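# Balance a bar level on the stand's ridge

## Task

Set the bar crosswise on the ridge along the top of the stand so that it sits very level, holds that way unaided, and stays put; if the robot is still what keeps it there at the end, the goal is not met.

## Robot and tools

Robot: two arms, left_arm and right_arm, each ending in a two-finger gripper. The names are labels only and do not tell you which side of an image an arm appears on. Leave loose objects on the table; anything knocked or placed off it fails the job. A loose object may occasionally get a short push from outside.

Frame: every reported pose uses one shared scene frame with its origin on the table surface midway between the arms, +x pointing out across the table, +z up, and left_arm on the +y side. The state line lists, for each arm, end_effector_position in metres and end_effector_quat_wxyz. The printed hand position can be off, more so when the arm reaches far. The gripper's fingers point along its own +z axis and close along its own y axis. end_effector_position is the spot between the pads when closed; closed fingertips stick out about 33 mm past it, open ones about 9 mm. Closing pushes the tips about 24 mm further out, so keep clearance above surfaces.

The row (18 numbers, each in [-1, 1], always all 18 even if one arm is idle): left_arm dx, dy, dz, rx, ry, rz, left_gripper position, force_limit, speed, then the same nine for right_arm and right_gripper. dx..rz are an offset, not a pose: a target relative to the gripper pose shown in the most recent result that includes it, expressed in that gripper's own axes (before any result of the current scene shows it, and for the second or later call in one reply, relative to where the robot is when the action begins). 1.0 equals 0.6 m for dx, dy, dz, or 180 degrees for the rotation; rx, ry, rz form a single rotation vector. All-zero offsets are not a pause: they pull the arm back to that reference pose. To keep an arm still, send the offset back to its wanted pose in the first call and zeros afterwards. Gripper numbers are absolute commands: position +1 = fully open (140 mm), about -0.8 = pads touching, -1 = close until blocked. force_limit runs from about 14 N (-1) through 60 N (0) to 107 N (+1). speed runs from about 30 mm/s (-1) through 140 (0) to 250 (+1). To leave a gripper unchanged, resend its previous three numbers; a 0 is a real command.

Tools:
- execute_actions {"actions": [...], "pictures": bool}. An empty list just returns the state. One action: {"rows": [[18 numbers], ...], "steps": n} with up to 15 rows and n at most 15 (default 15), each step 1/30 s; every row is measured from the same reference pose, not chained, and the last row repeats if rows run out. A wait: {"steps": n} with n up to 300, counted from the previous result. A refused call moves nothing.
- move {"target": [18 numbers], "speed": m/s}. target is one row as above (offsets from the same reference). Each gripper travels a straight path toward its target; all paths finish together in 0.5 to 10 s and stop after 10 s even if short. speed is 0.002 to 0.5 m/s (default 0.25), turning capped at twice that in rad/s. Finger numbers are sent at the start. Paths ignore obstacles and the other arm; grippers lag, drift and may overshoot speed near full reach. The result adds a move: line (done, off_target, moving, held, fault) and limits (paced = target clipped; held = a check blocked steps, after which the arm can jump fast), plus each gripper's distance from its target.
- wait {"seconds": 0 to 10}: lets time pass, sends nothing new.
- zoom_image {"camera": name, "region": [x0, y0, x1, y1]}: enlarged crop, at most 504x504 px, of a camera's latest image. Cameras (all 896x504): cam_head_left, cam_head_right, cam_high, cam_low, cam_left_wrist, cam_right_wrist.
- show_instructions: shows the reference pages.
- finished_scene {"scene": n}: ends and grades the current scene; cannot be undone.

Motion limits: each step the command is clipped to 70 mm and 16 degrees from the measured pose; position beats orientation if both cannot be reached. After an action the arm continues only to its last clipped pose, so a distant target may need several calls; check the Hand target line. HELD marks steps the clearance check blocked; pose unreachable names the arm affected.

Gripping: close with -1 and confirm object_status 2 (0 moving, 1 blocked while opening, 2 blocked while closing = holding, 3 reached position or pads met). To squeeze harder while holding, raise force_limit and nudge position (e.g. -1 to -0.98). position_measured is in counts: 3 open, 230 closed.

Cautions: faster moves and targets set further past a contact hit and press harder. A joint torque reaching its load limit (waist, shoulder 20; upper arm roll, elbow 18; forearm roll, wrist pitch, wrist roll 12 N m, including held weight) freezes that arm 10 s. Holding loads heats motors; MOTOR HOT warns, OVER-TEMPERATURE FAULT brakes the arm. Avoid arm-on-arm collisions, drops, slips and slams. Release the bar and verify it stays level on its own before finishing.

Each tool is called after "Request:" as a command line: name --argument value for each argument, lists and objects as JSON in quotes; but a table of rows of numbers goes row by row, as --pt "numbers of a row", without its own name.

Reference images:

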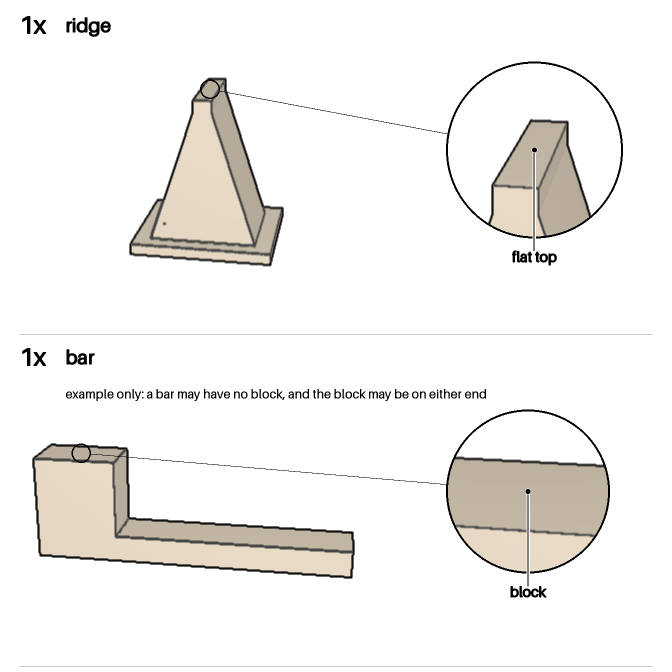

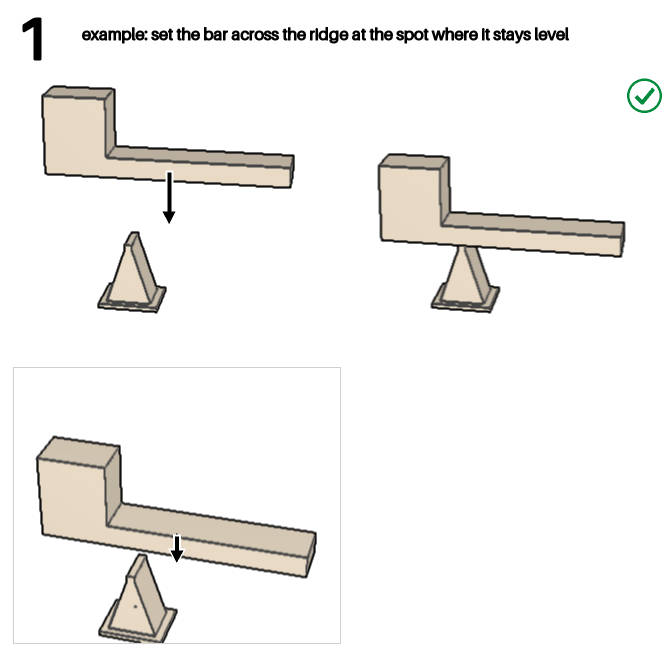

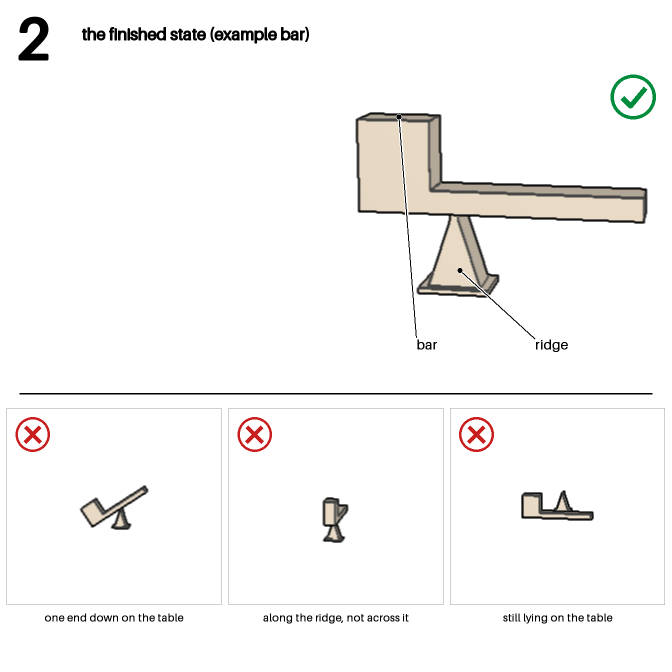

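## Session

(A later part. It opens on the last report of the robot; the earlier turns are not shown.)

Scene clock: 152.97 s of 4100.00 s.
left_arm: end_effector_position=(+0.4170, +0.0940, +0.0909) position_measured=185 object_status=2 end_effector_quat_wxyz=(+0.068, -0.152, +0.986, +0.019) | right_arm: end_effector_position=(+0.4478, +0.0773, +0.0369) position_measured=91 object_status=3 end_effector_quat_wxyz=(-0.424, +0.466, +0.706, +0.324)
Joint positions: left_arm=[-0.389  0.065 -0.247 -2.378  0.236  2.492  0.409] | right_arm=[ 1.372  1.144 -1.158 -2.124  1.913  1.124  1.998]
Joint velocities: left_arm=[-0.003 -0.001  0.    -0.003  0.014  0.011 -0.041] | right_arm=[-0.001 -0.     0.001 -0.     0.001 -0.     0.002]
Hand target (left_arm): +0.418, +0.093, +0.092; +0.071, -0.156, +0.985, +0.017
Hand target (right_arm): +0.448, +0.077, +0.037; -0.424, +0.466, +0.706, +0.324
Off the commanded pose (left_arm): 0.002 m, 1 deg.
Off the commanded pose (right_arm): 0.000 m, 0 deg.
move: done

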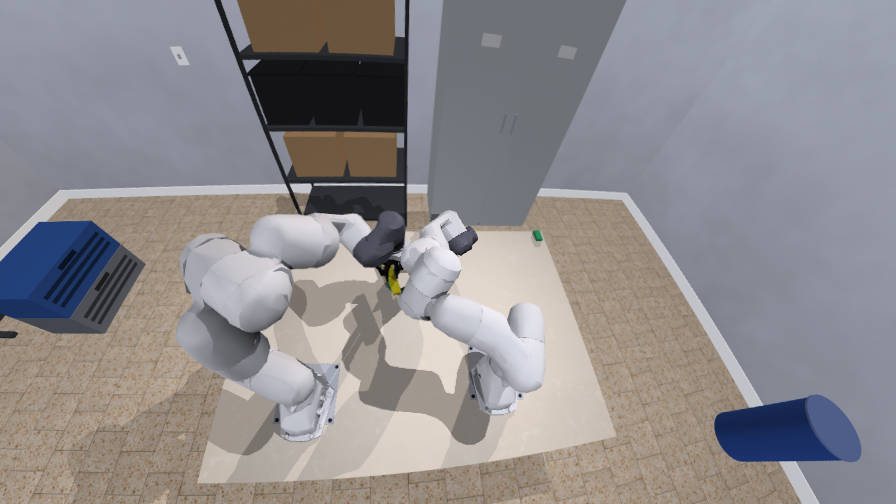

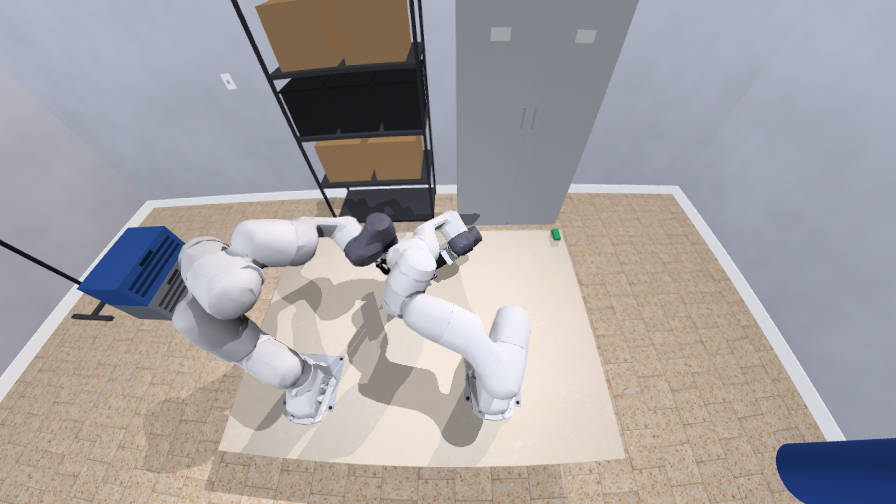

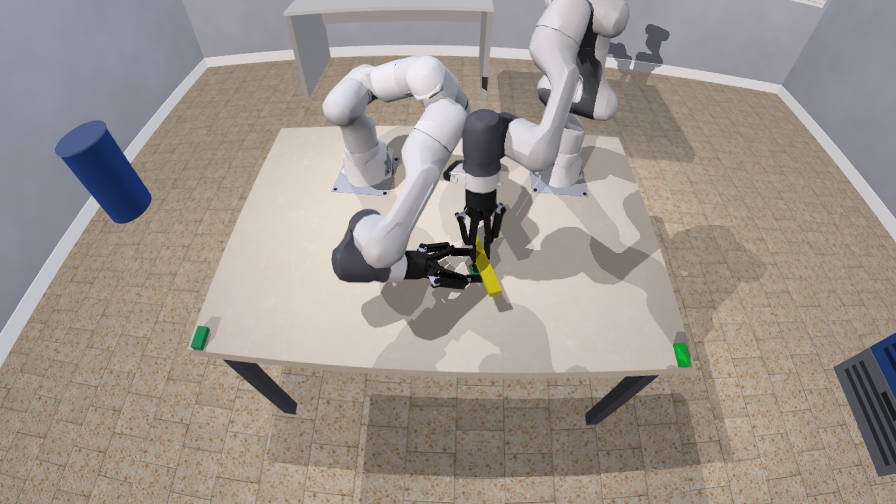

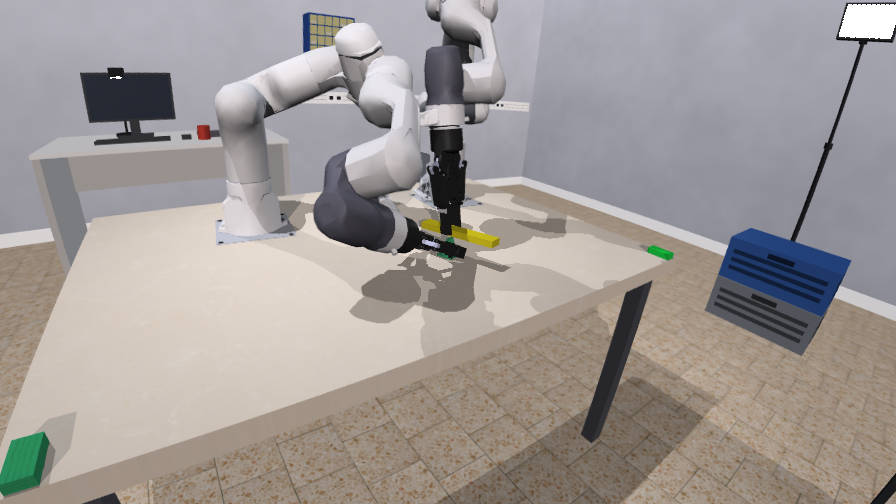

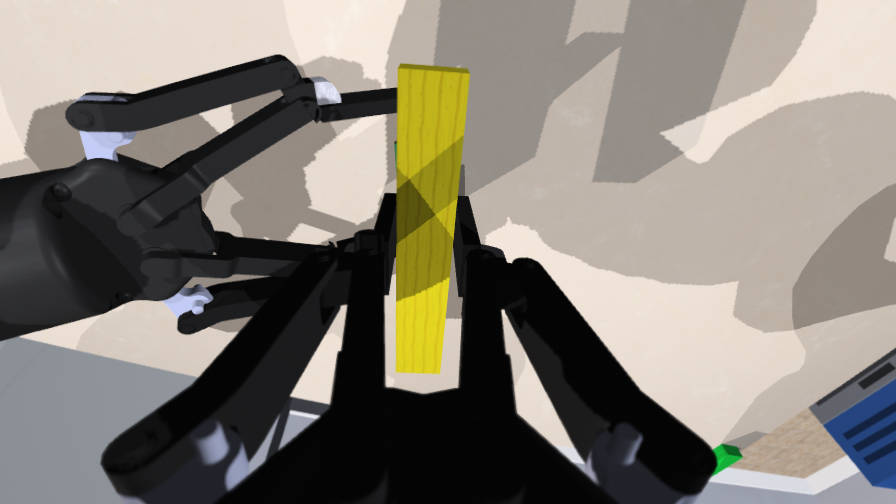

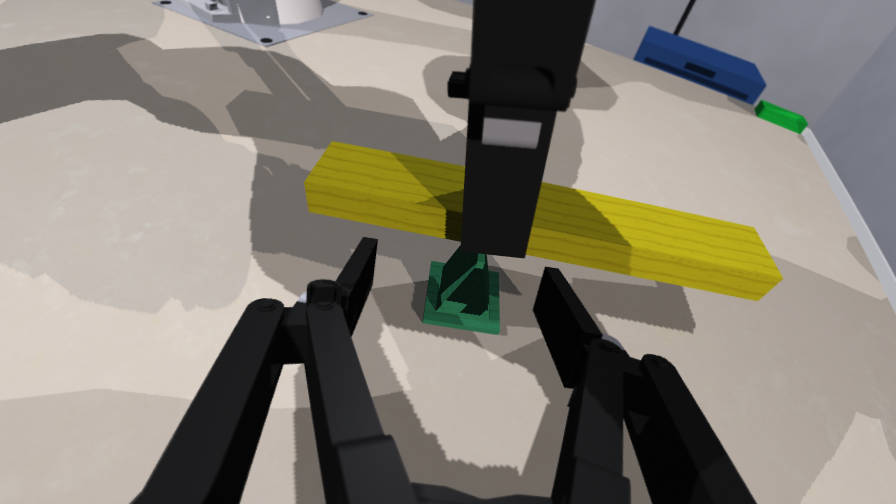

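Request:
move --target '[0.002,0,0.014,0,0,0,-1,0,-0.3,0,0,0,0,0,0,0.3,0,0]' --speed 0.008

Scene clock: 155.90 s of 4100.00 s.
left_arm: end_effector_position=(+0.4158, +0.0935, +0.0825) position_measured=185 object_status=2 end_effector_quat_wxyz=(+0.066, -0.153, +0.986, +0.020) | right_arm: end_effector_position=(+0.4478, +0.0773, +0.0369) position_measured=91 object_status=3 end_effector_quat_wxyz=(-0.424, +0.466, +0.706, +0.324)
Joint positions: left_arm=[-0.389  0.083 -0.247 -2.381  0.246  2.508  0.397] | right_arm=[ 1.372  1.144 -1.158 -2.124  1.913  1.124  1.998]
Joint velocities: left_arm=[ 0.    -0.     0.001  0.     0.002  0.005  0.   ] | right_arm=[ 0.001  0.001 -0.001  0.001 -0.001  0.001  0.   ]
Hand target (left_arm): +0.417, +0.094, +0.082; +0.068, -0.152, +0.986, +0.019
Hand target (right_arm): +0.448, +0.077, +0.037; -0.424, +0.466, +0.706, +0.324
Off the commanded pose (left_arm): 0.001 m, 0 deg.
Off the commanded pose (right_arm): 0.000 m, 0 deg.
move: done

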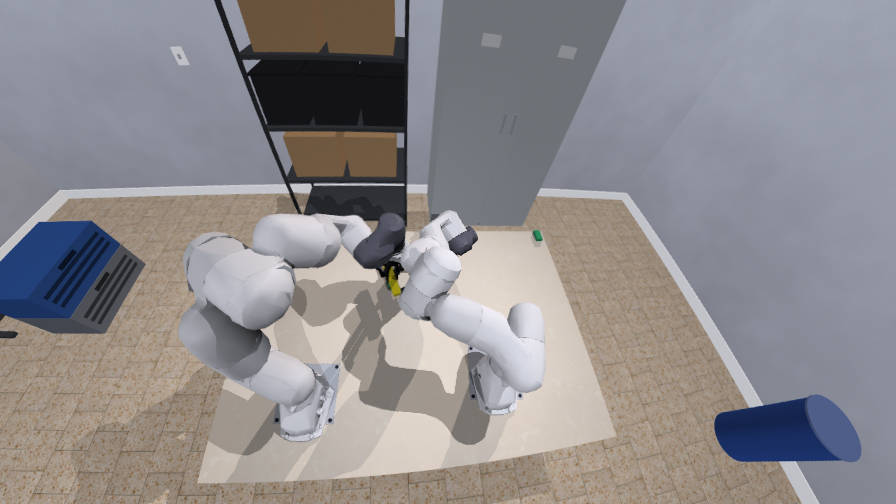

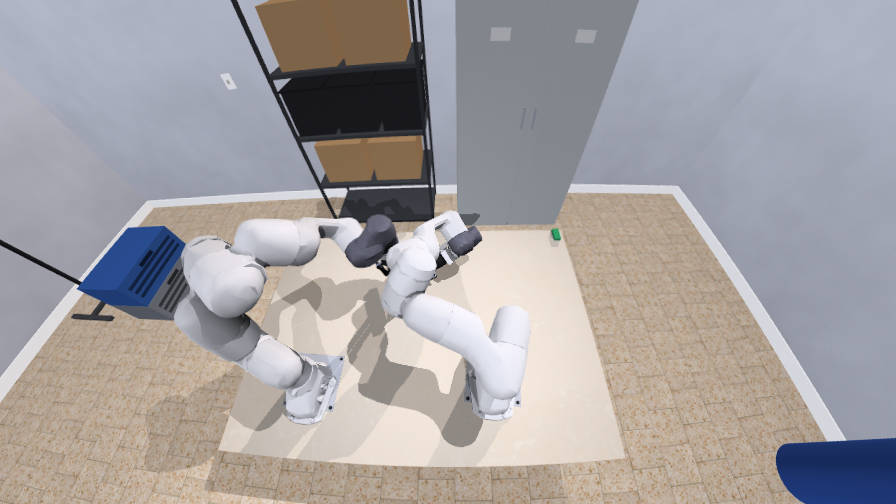

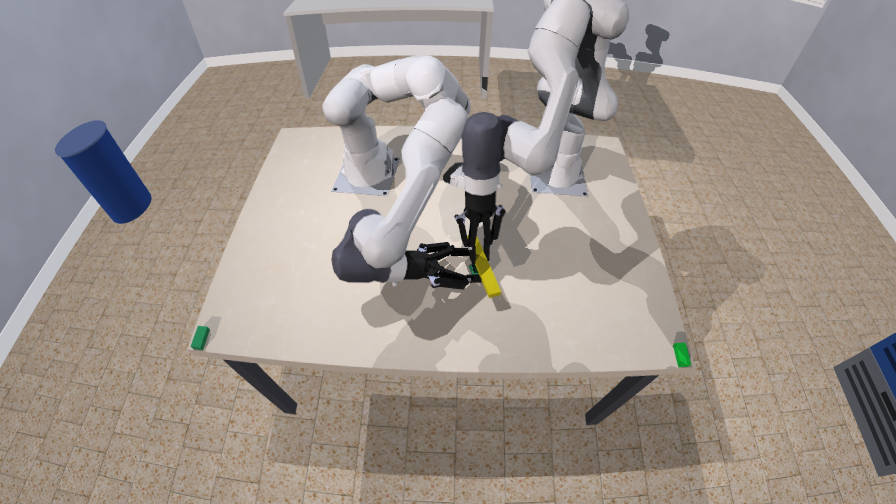

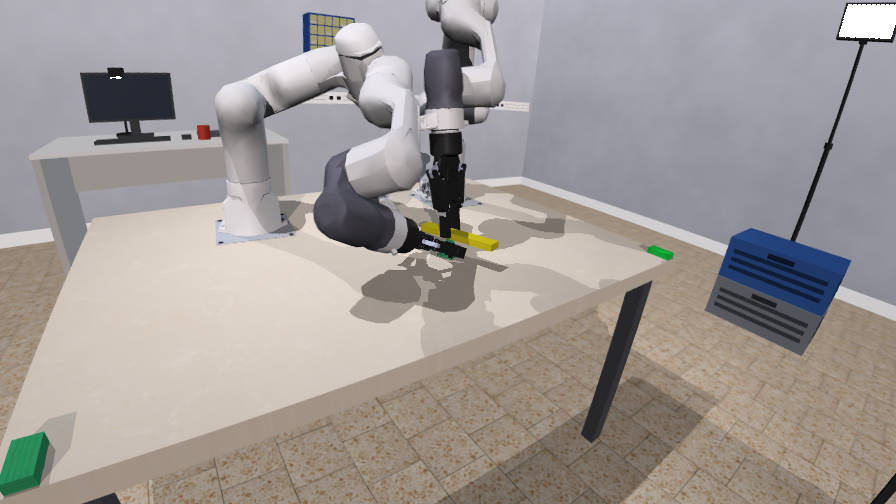

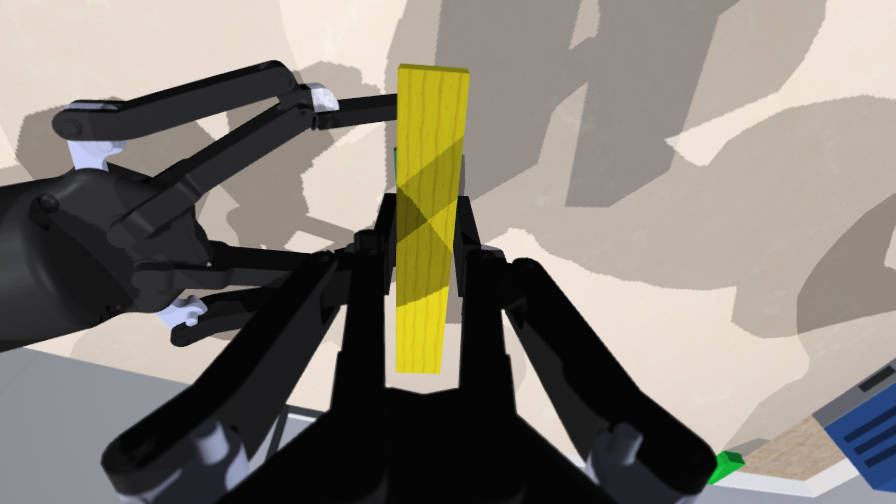

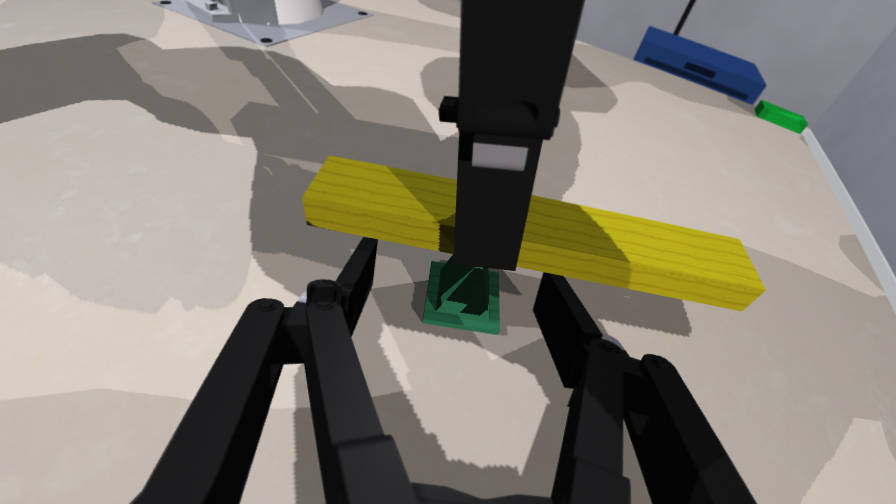

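No contact yet.

Request:
move --target '[0.001,0,0.008,0,0,0,-1,0,-0.3,0,0,0,0,0,0,0.3,0,0]' --speed 0.006

Scene clock: 158.93 s of 4100.00 s.
left_arm: end_effector_position=(+0.4163, +0.0925, +0.0800) position_measured=185 object_status=2 end_effector_quat_wxyz=(+0.067, -0.152, +0.986, +0.018) | right_arm: end_effector_position=(+0.4478, +0.0773, +0.0369) position_measured=91 object_status=3 end_effector_quat_wxyz=(-0.424, +0.466, +0.706, +0.324)
Joint positions: left_arm=[-0.389  0.089 -0.247 -2.381  0.25   2.517  0.395] | right_arm=[ 1.372  1.144 -1.158 -2.124  1.913  1.124  1.998]
Joint velocities: left_arm=[-0.001 -0.001 -0.002  0.     0.001  0.004 -0.002] | right_arm=[-0.    -0.001  0.     0.002 -0.     0.    -0.   ]
Hand target (left_arm): +0.416, +0.094, +0.078; +0.066, -0.153, +0.986, +0.020
Hand target (right_arm): +0.448, +0.077, +0.037; -0.424, +0.466, +0.706, +0.324
Off the commanded pose (left_arm): 0.003 m, 0 deg.
Off the commanded pose (right_arm): 0.000 m, 0 deg.
move: done

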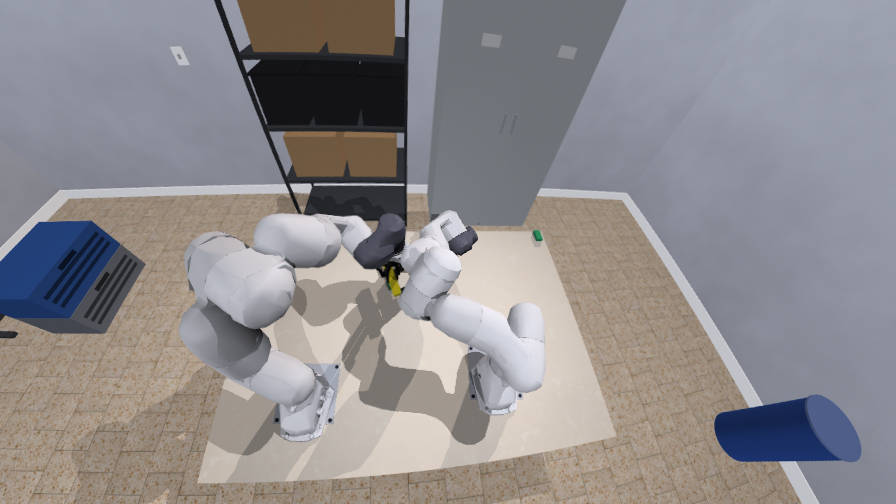

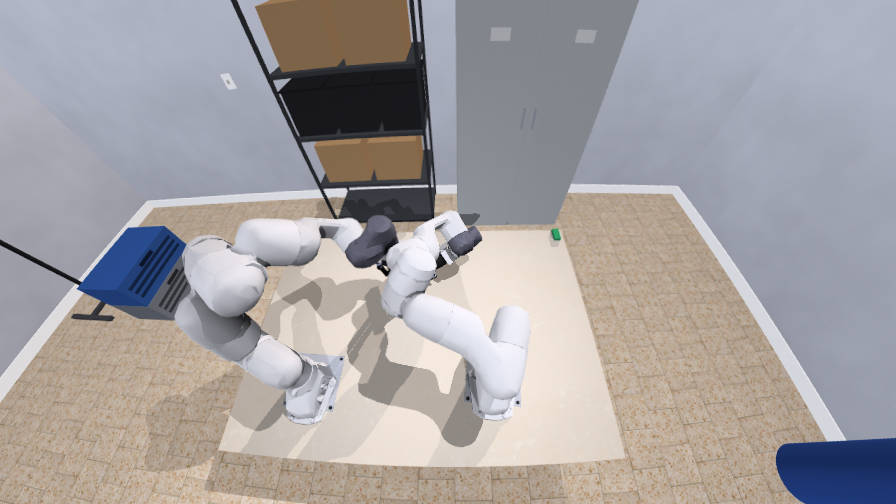

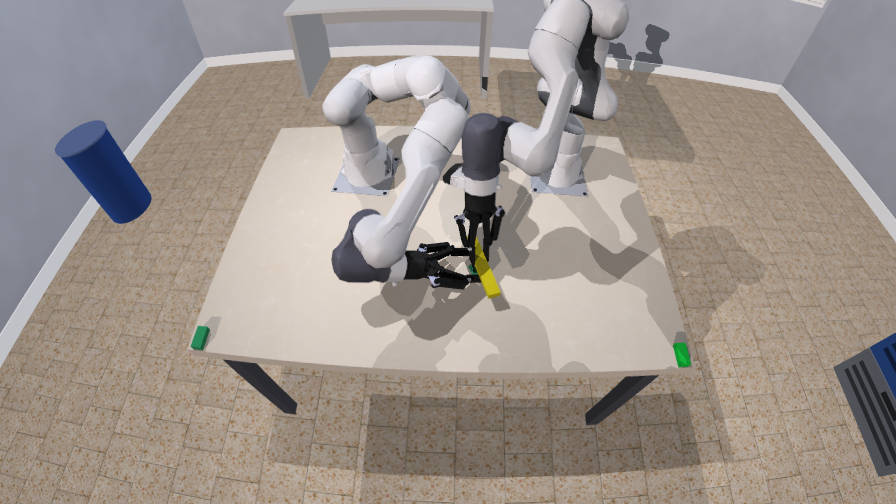

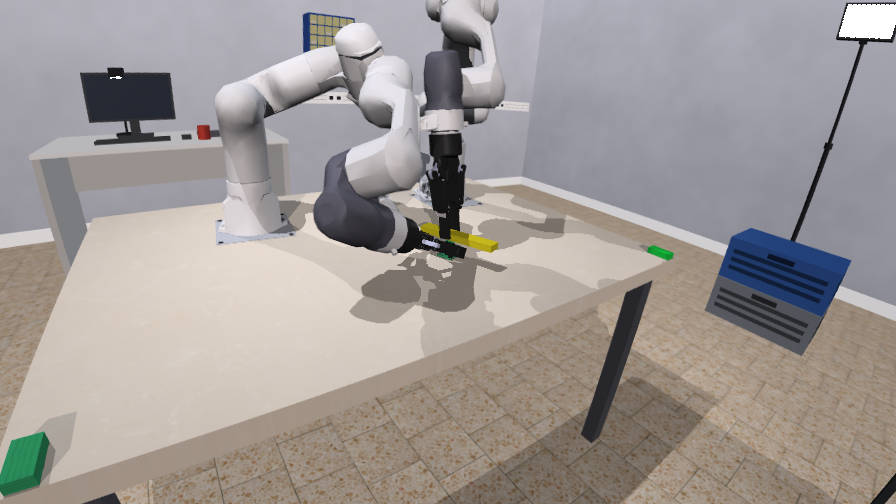

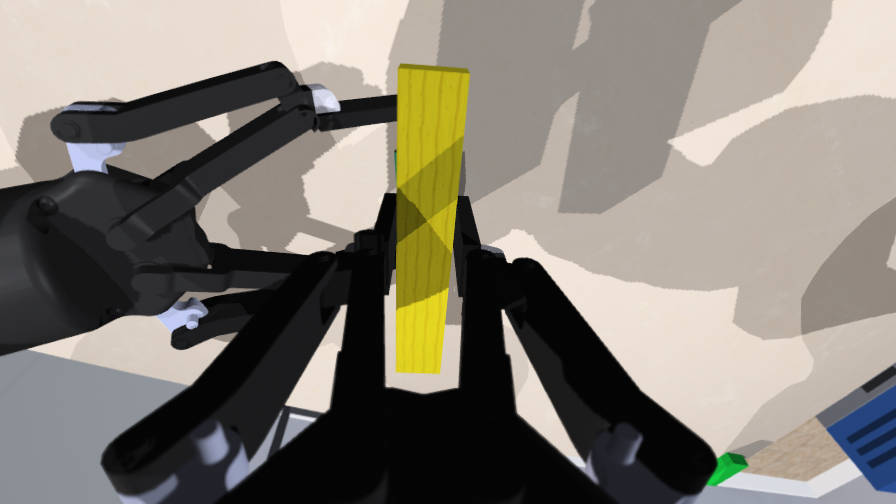

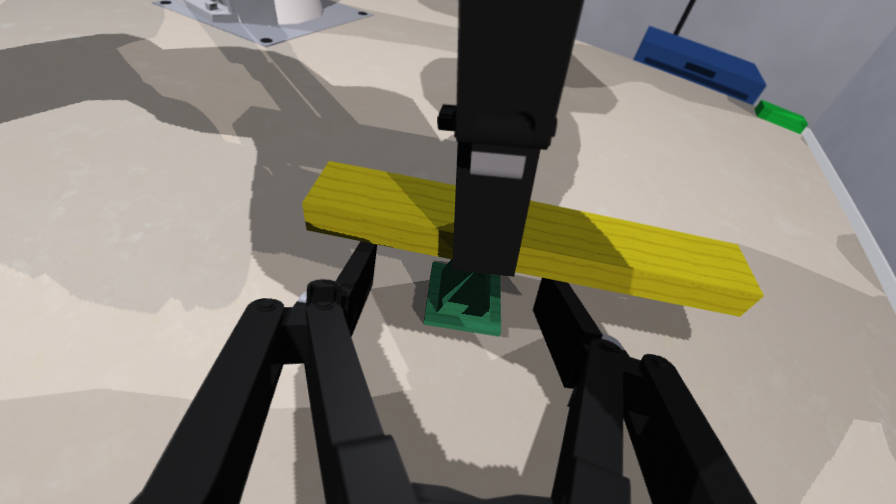

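Contact. Release.

Request:
move --target '[0,0,0,0,0,0,-0.3,0,-1,0,0,0,0,0,0,0.3,0,0]' --speed 0.006

Scene clock: 161.33 s of 4100.00 s.
left_arm: end_effector_position=(+0.4164, +0.0924, +0.0801) position_measured=167 object_status=3 end_effector_quat_wxyz=(+0.067, -0.152, +0.986, +0.018) | right_arm: end_effector_position=(+0.4478, +0.0773, +0.0369) position_measured=91 object_status=3 end_effector_quat_wxyz=(-0.424, +0.466, +0.706, +0.324)
Joint positions: left_arm=[-0.389  0.089 -0.247 -2.381  0.25   2.518  0.394] | right_arm=[ 1.372  1.144 -1.158 -2.124  1.913  1.124  1.998]
Joint velocities: left_arm=[ 0.002  0.001  0.001 -0.001  0.001  0.    -0.001] | right_arm=[ 0.002 -0.001 -0.002 -0.001 -0.001  0.     0.002]
Hand target (left_arm): +0.416, +0.092, +0.080; +0.067, -0.152, +0.986, +0.018
Hand target (right_arm): +0.448, +0.077, +0.037; -0.424, +0.466, +0.706, +0.324
Off the commanded pose (left_arm): 0.000 m, 0 deg.
Off the commanded pose (right_arm): 0.000 m, 0 deg.
move: done

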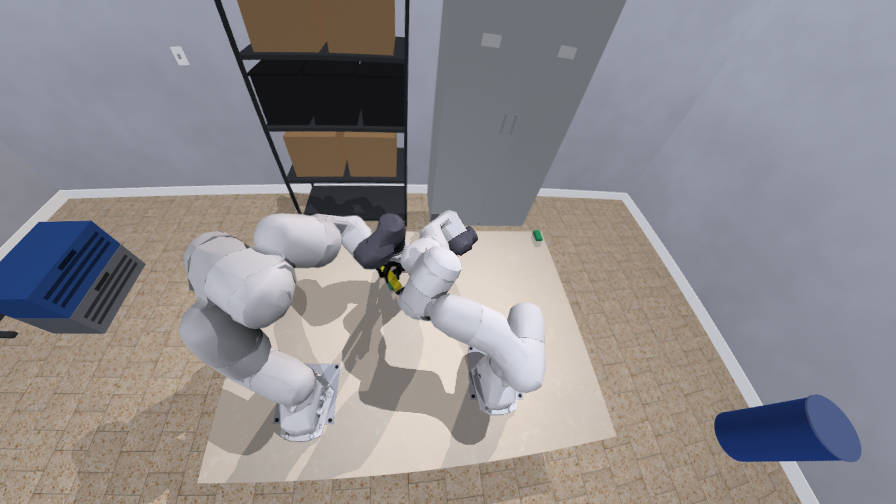

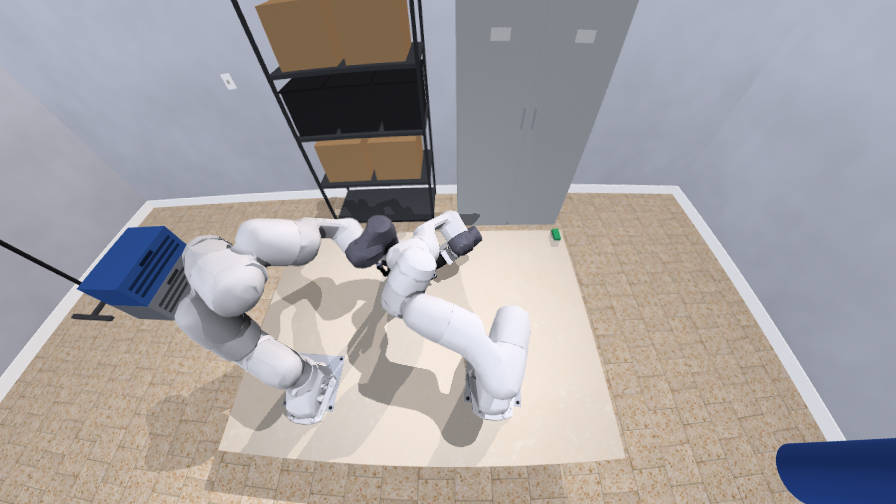

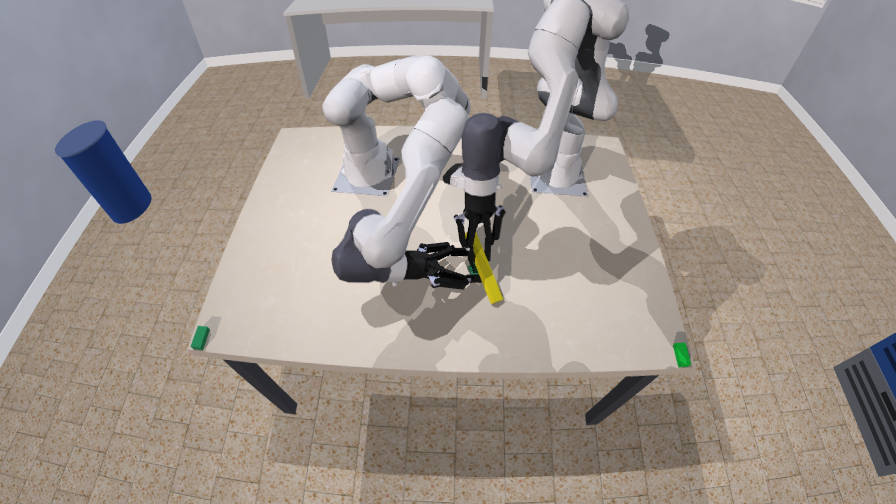

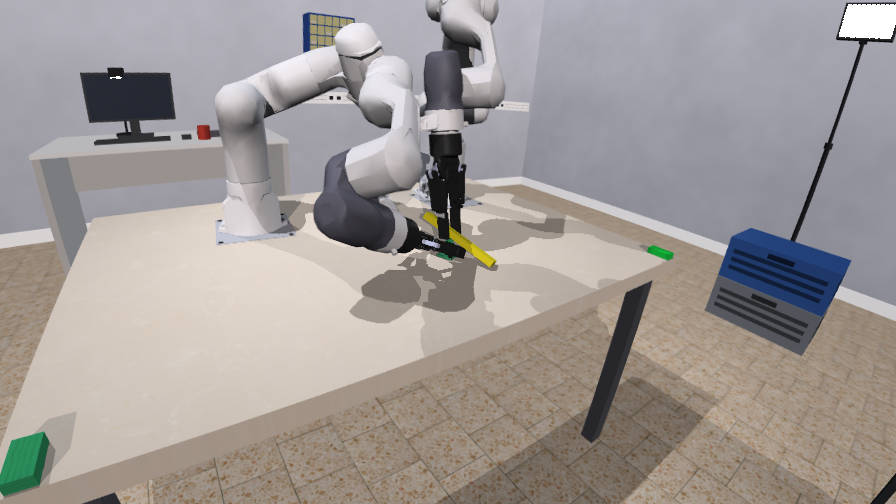

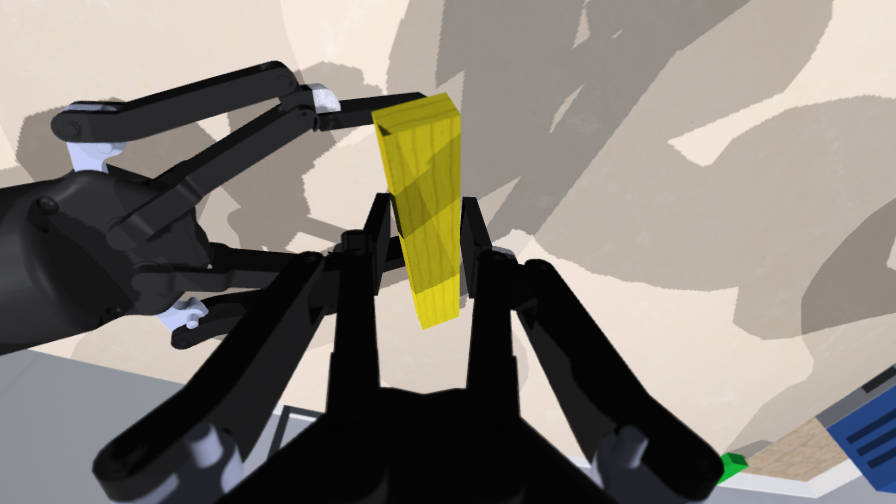

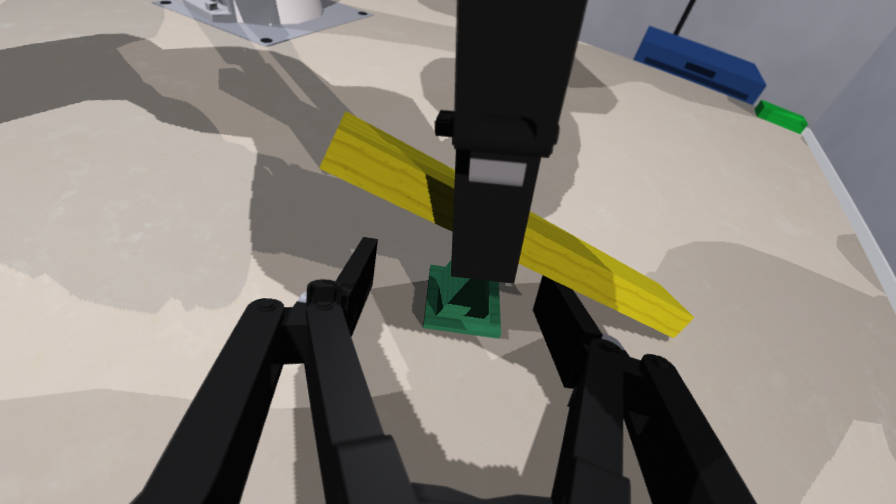

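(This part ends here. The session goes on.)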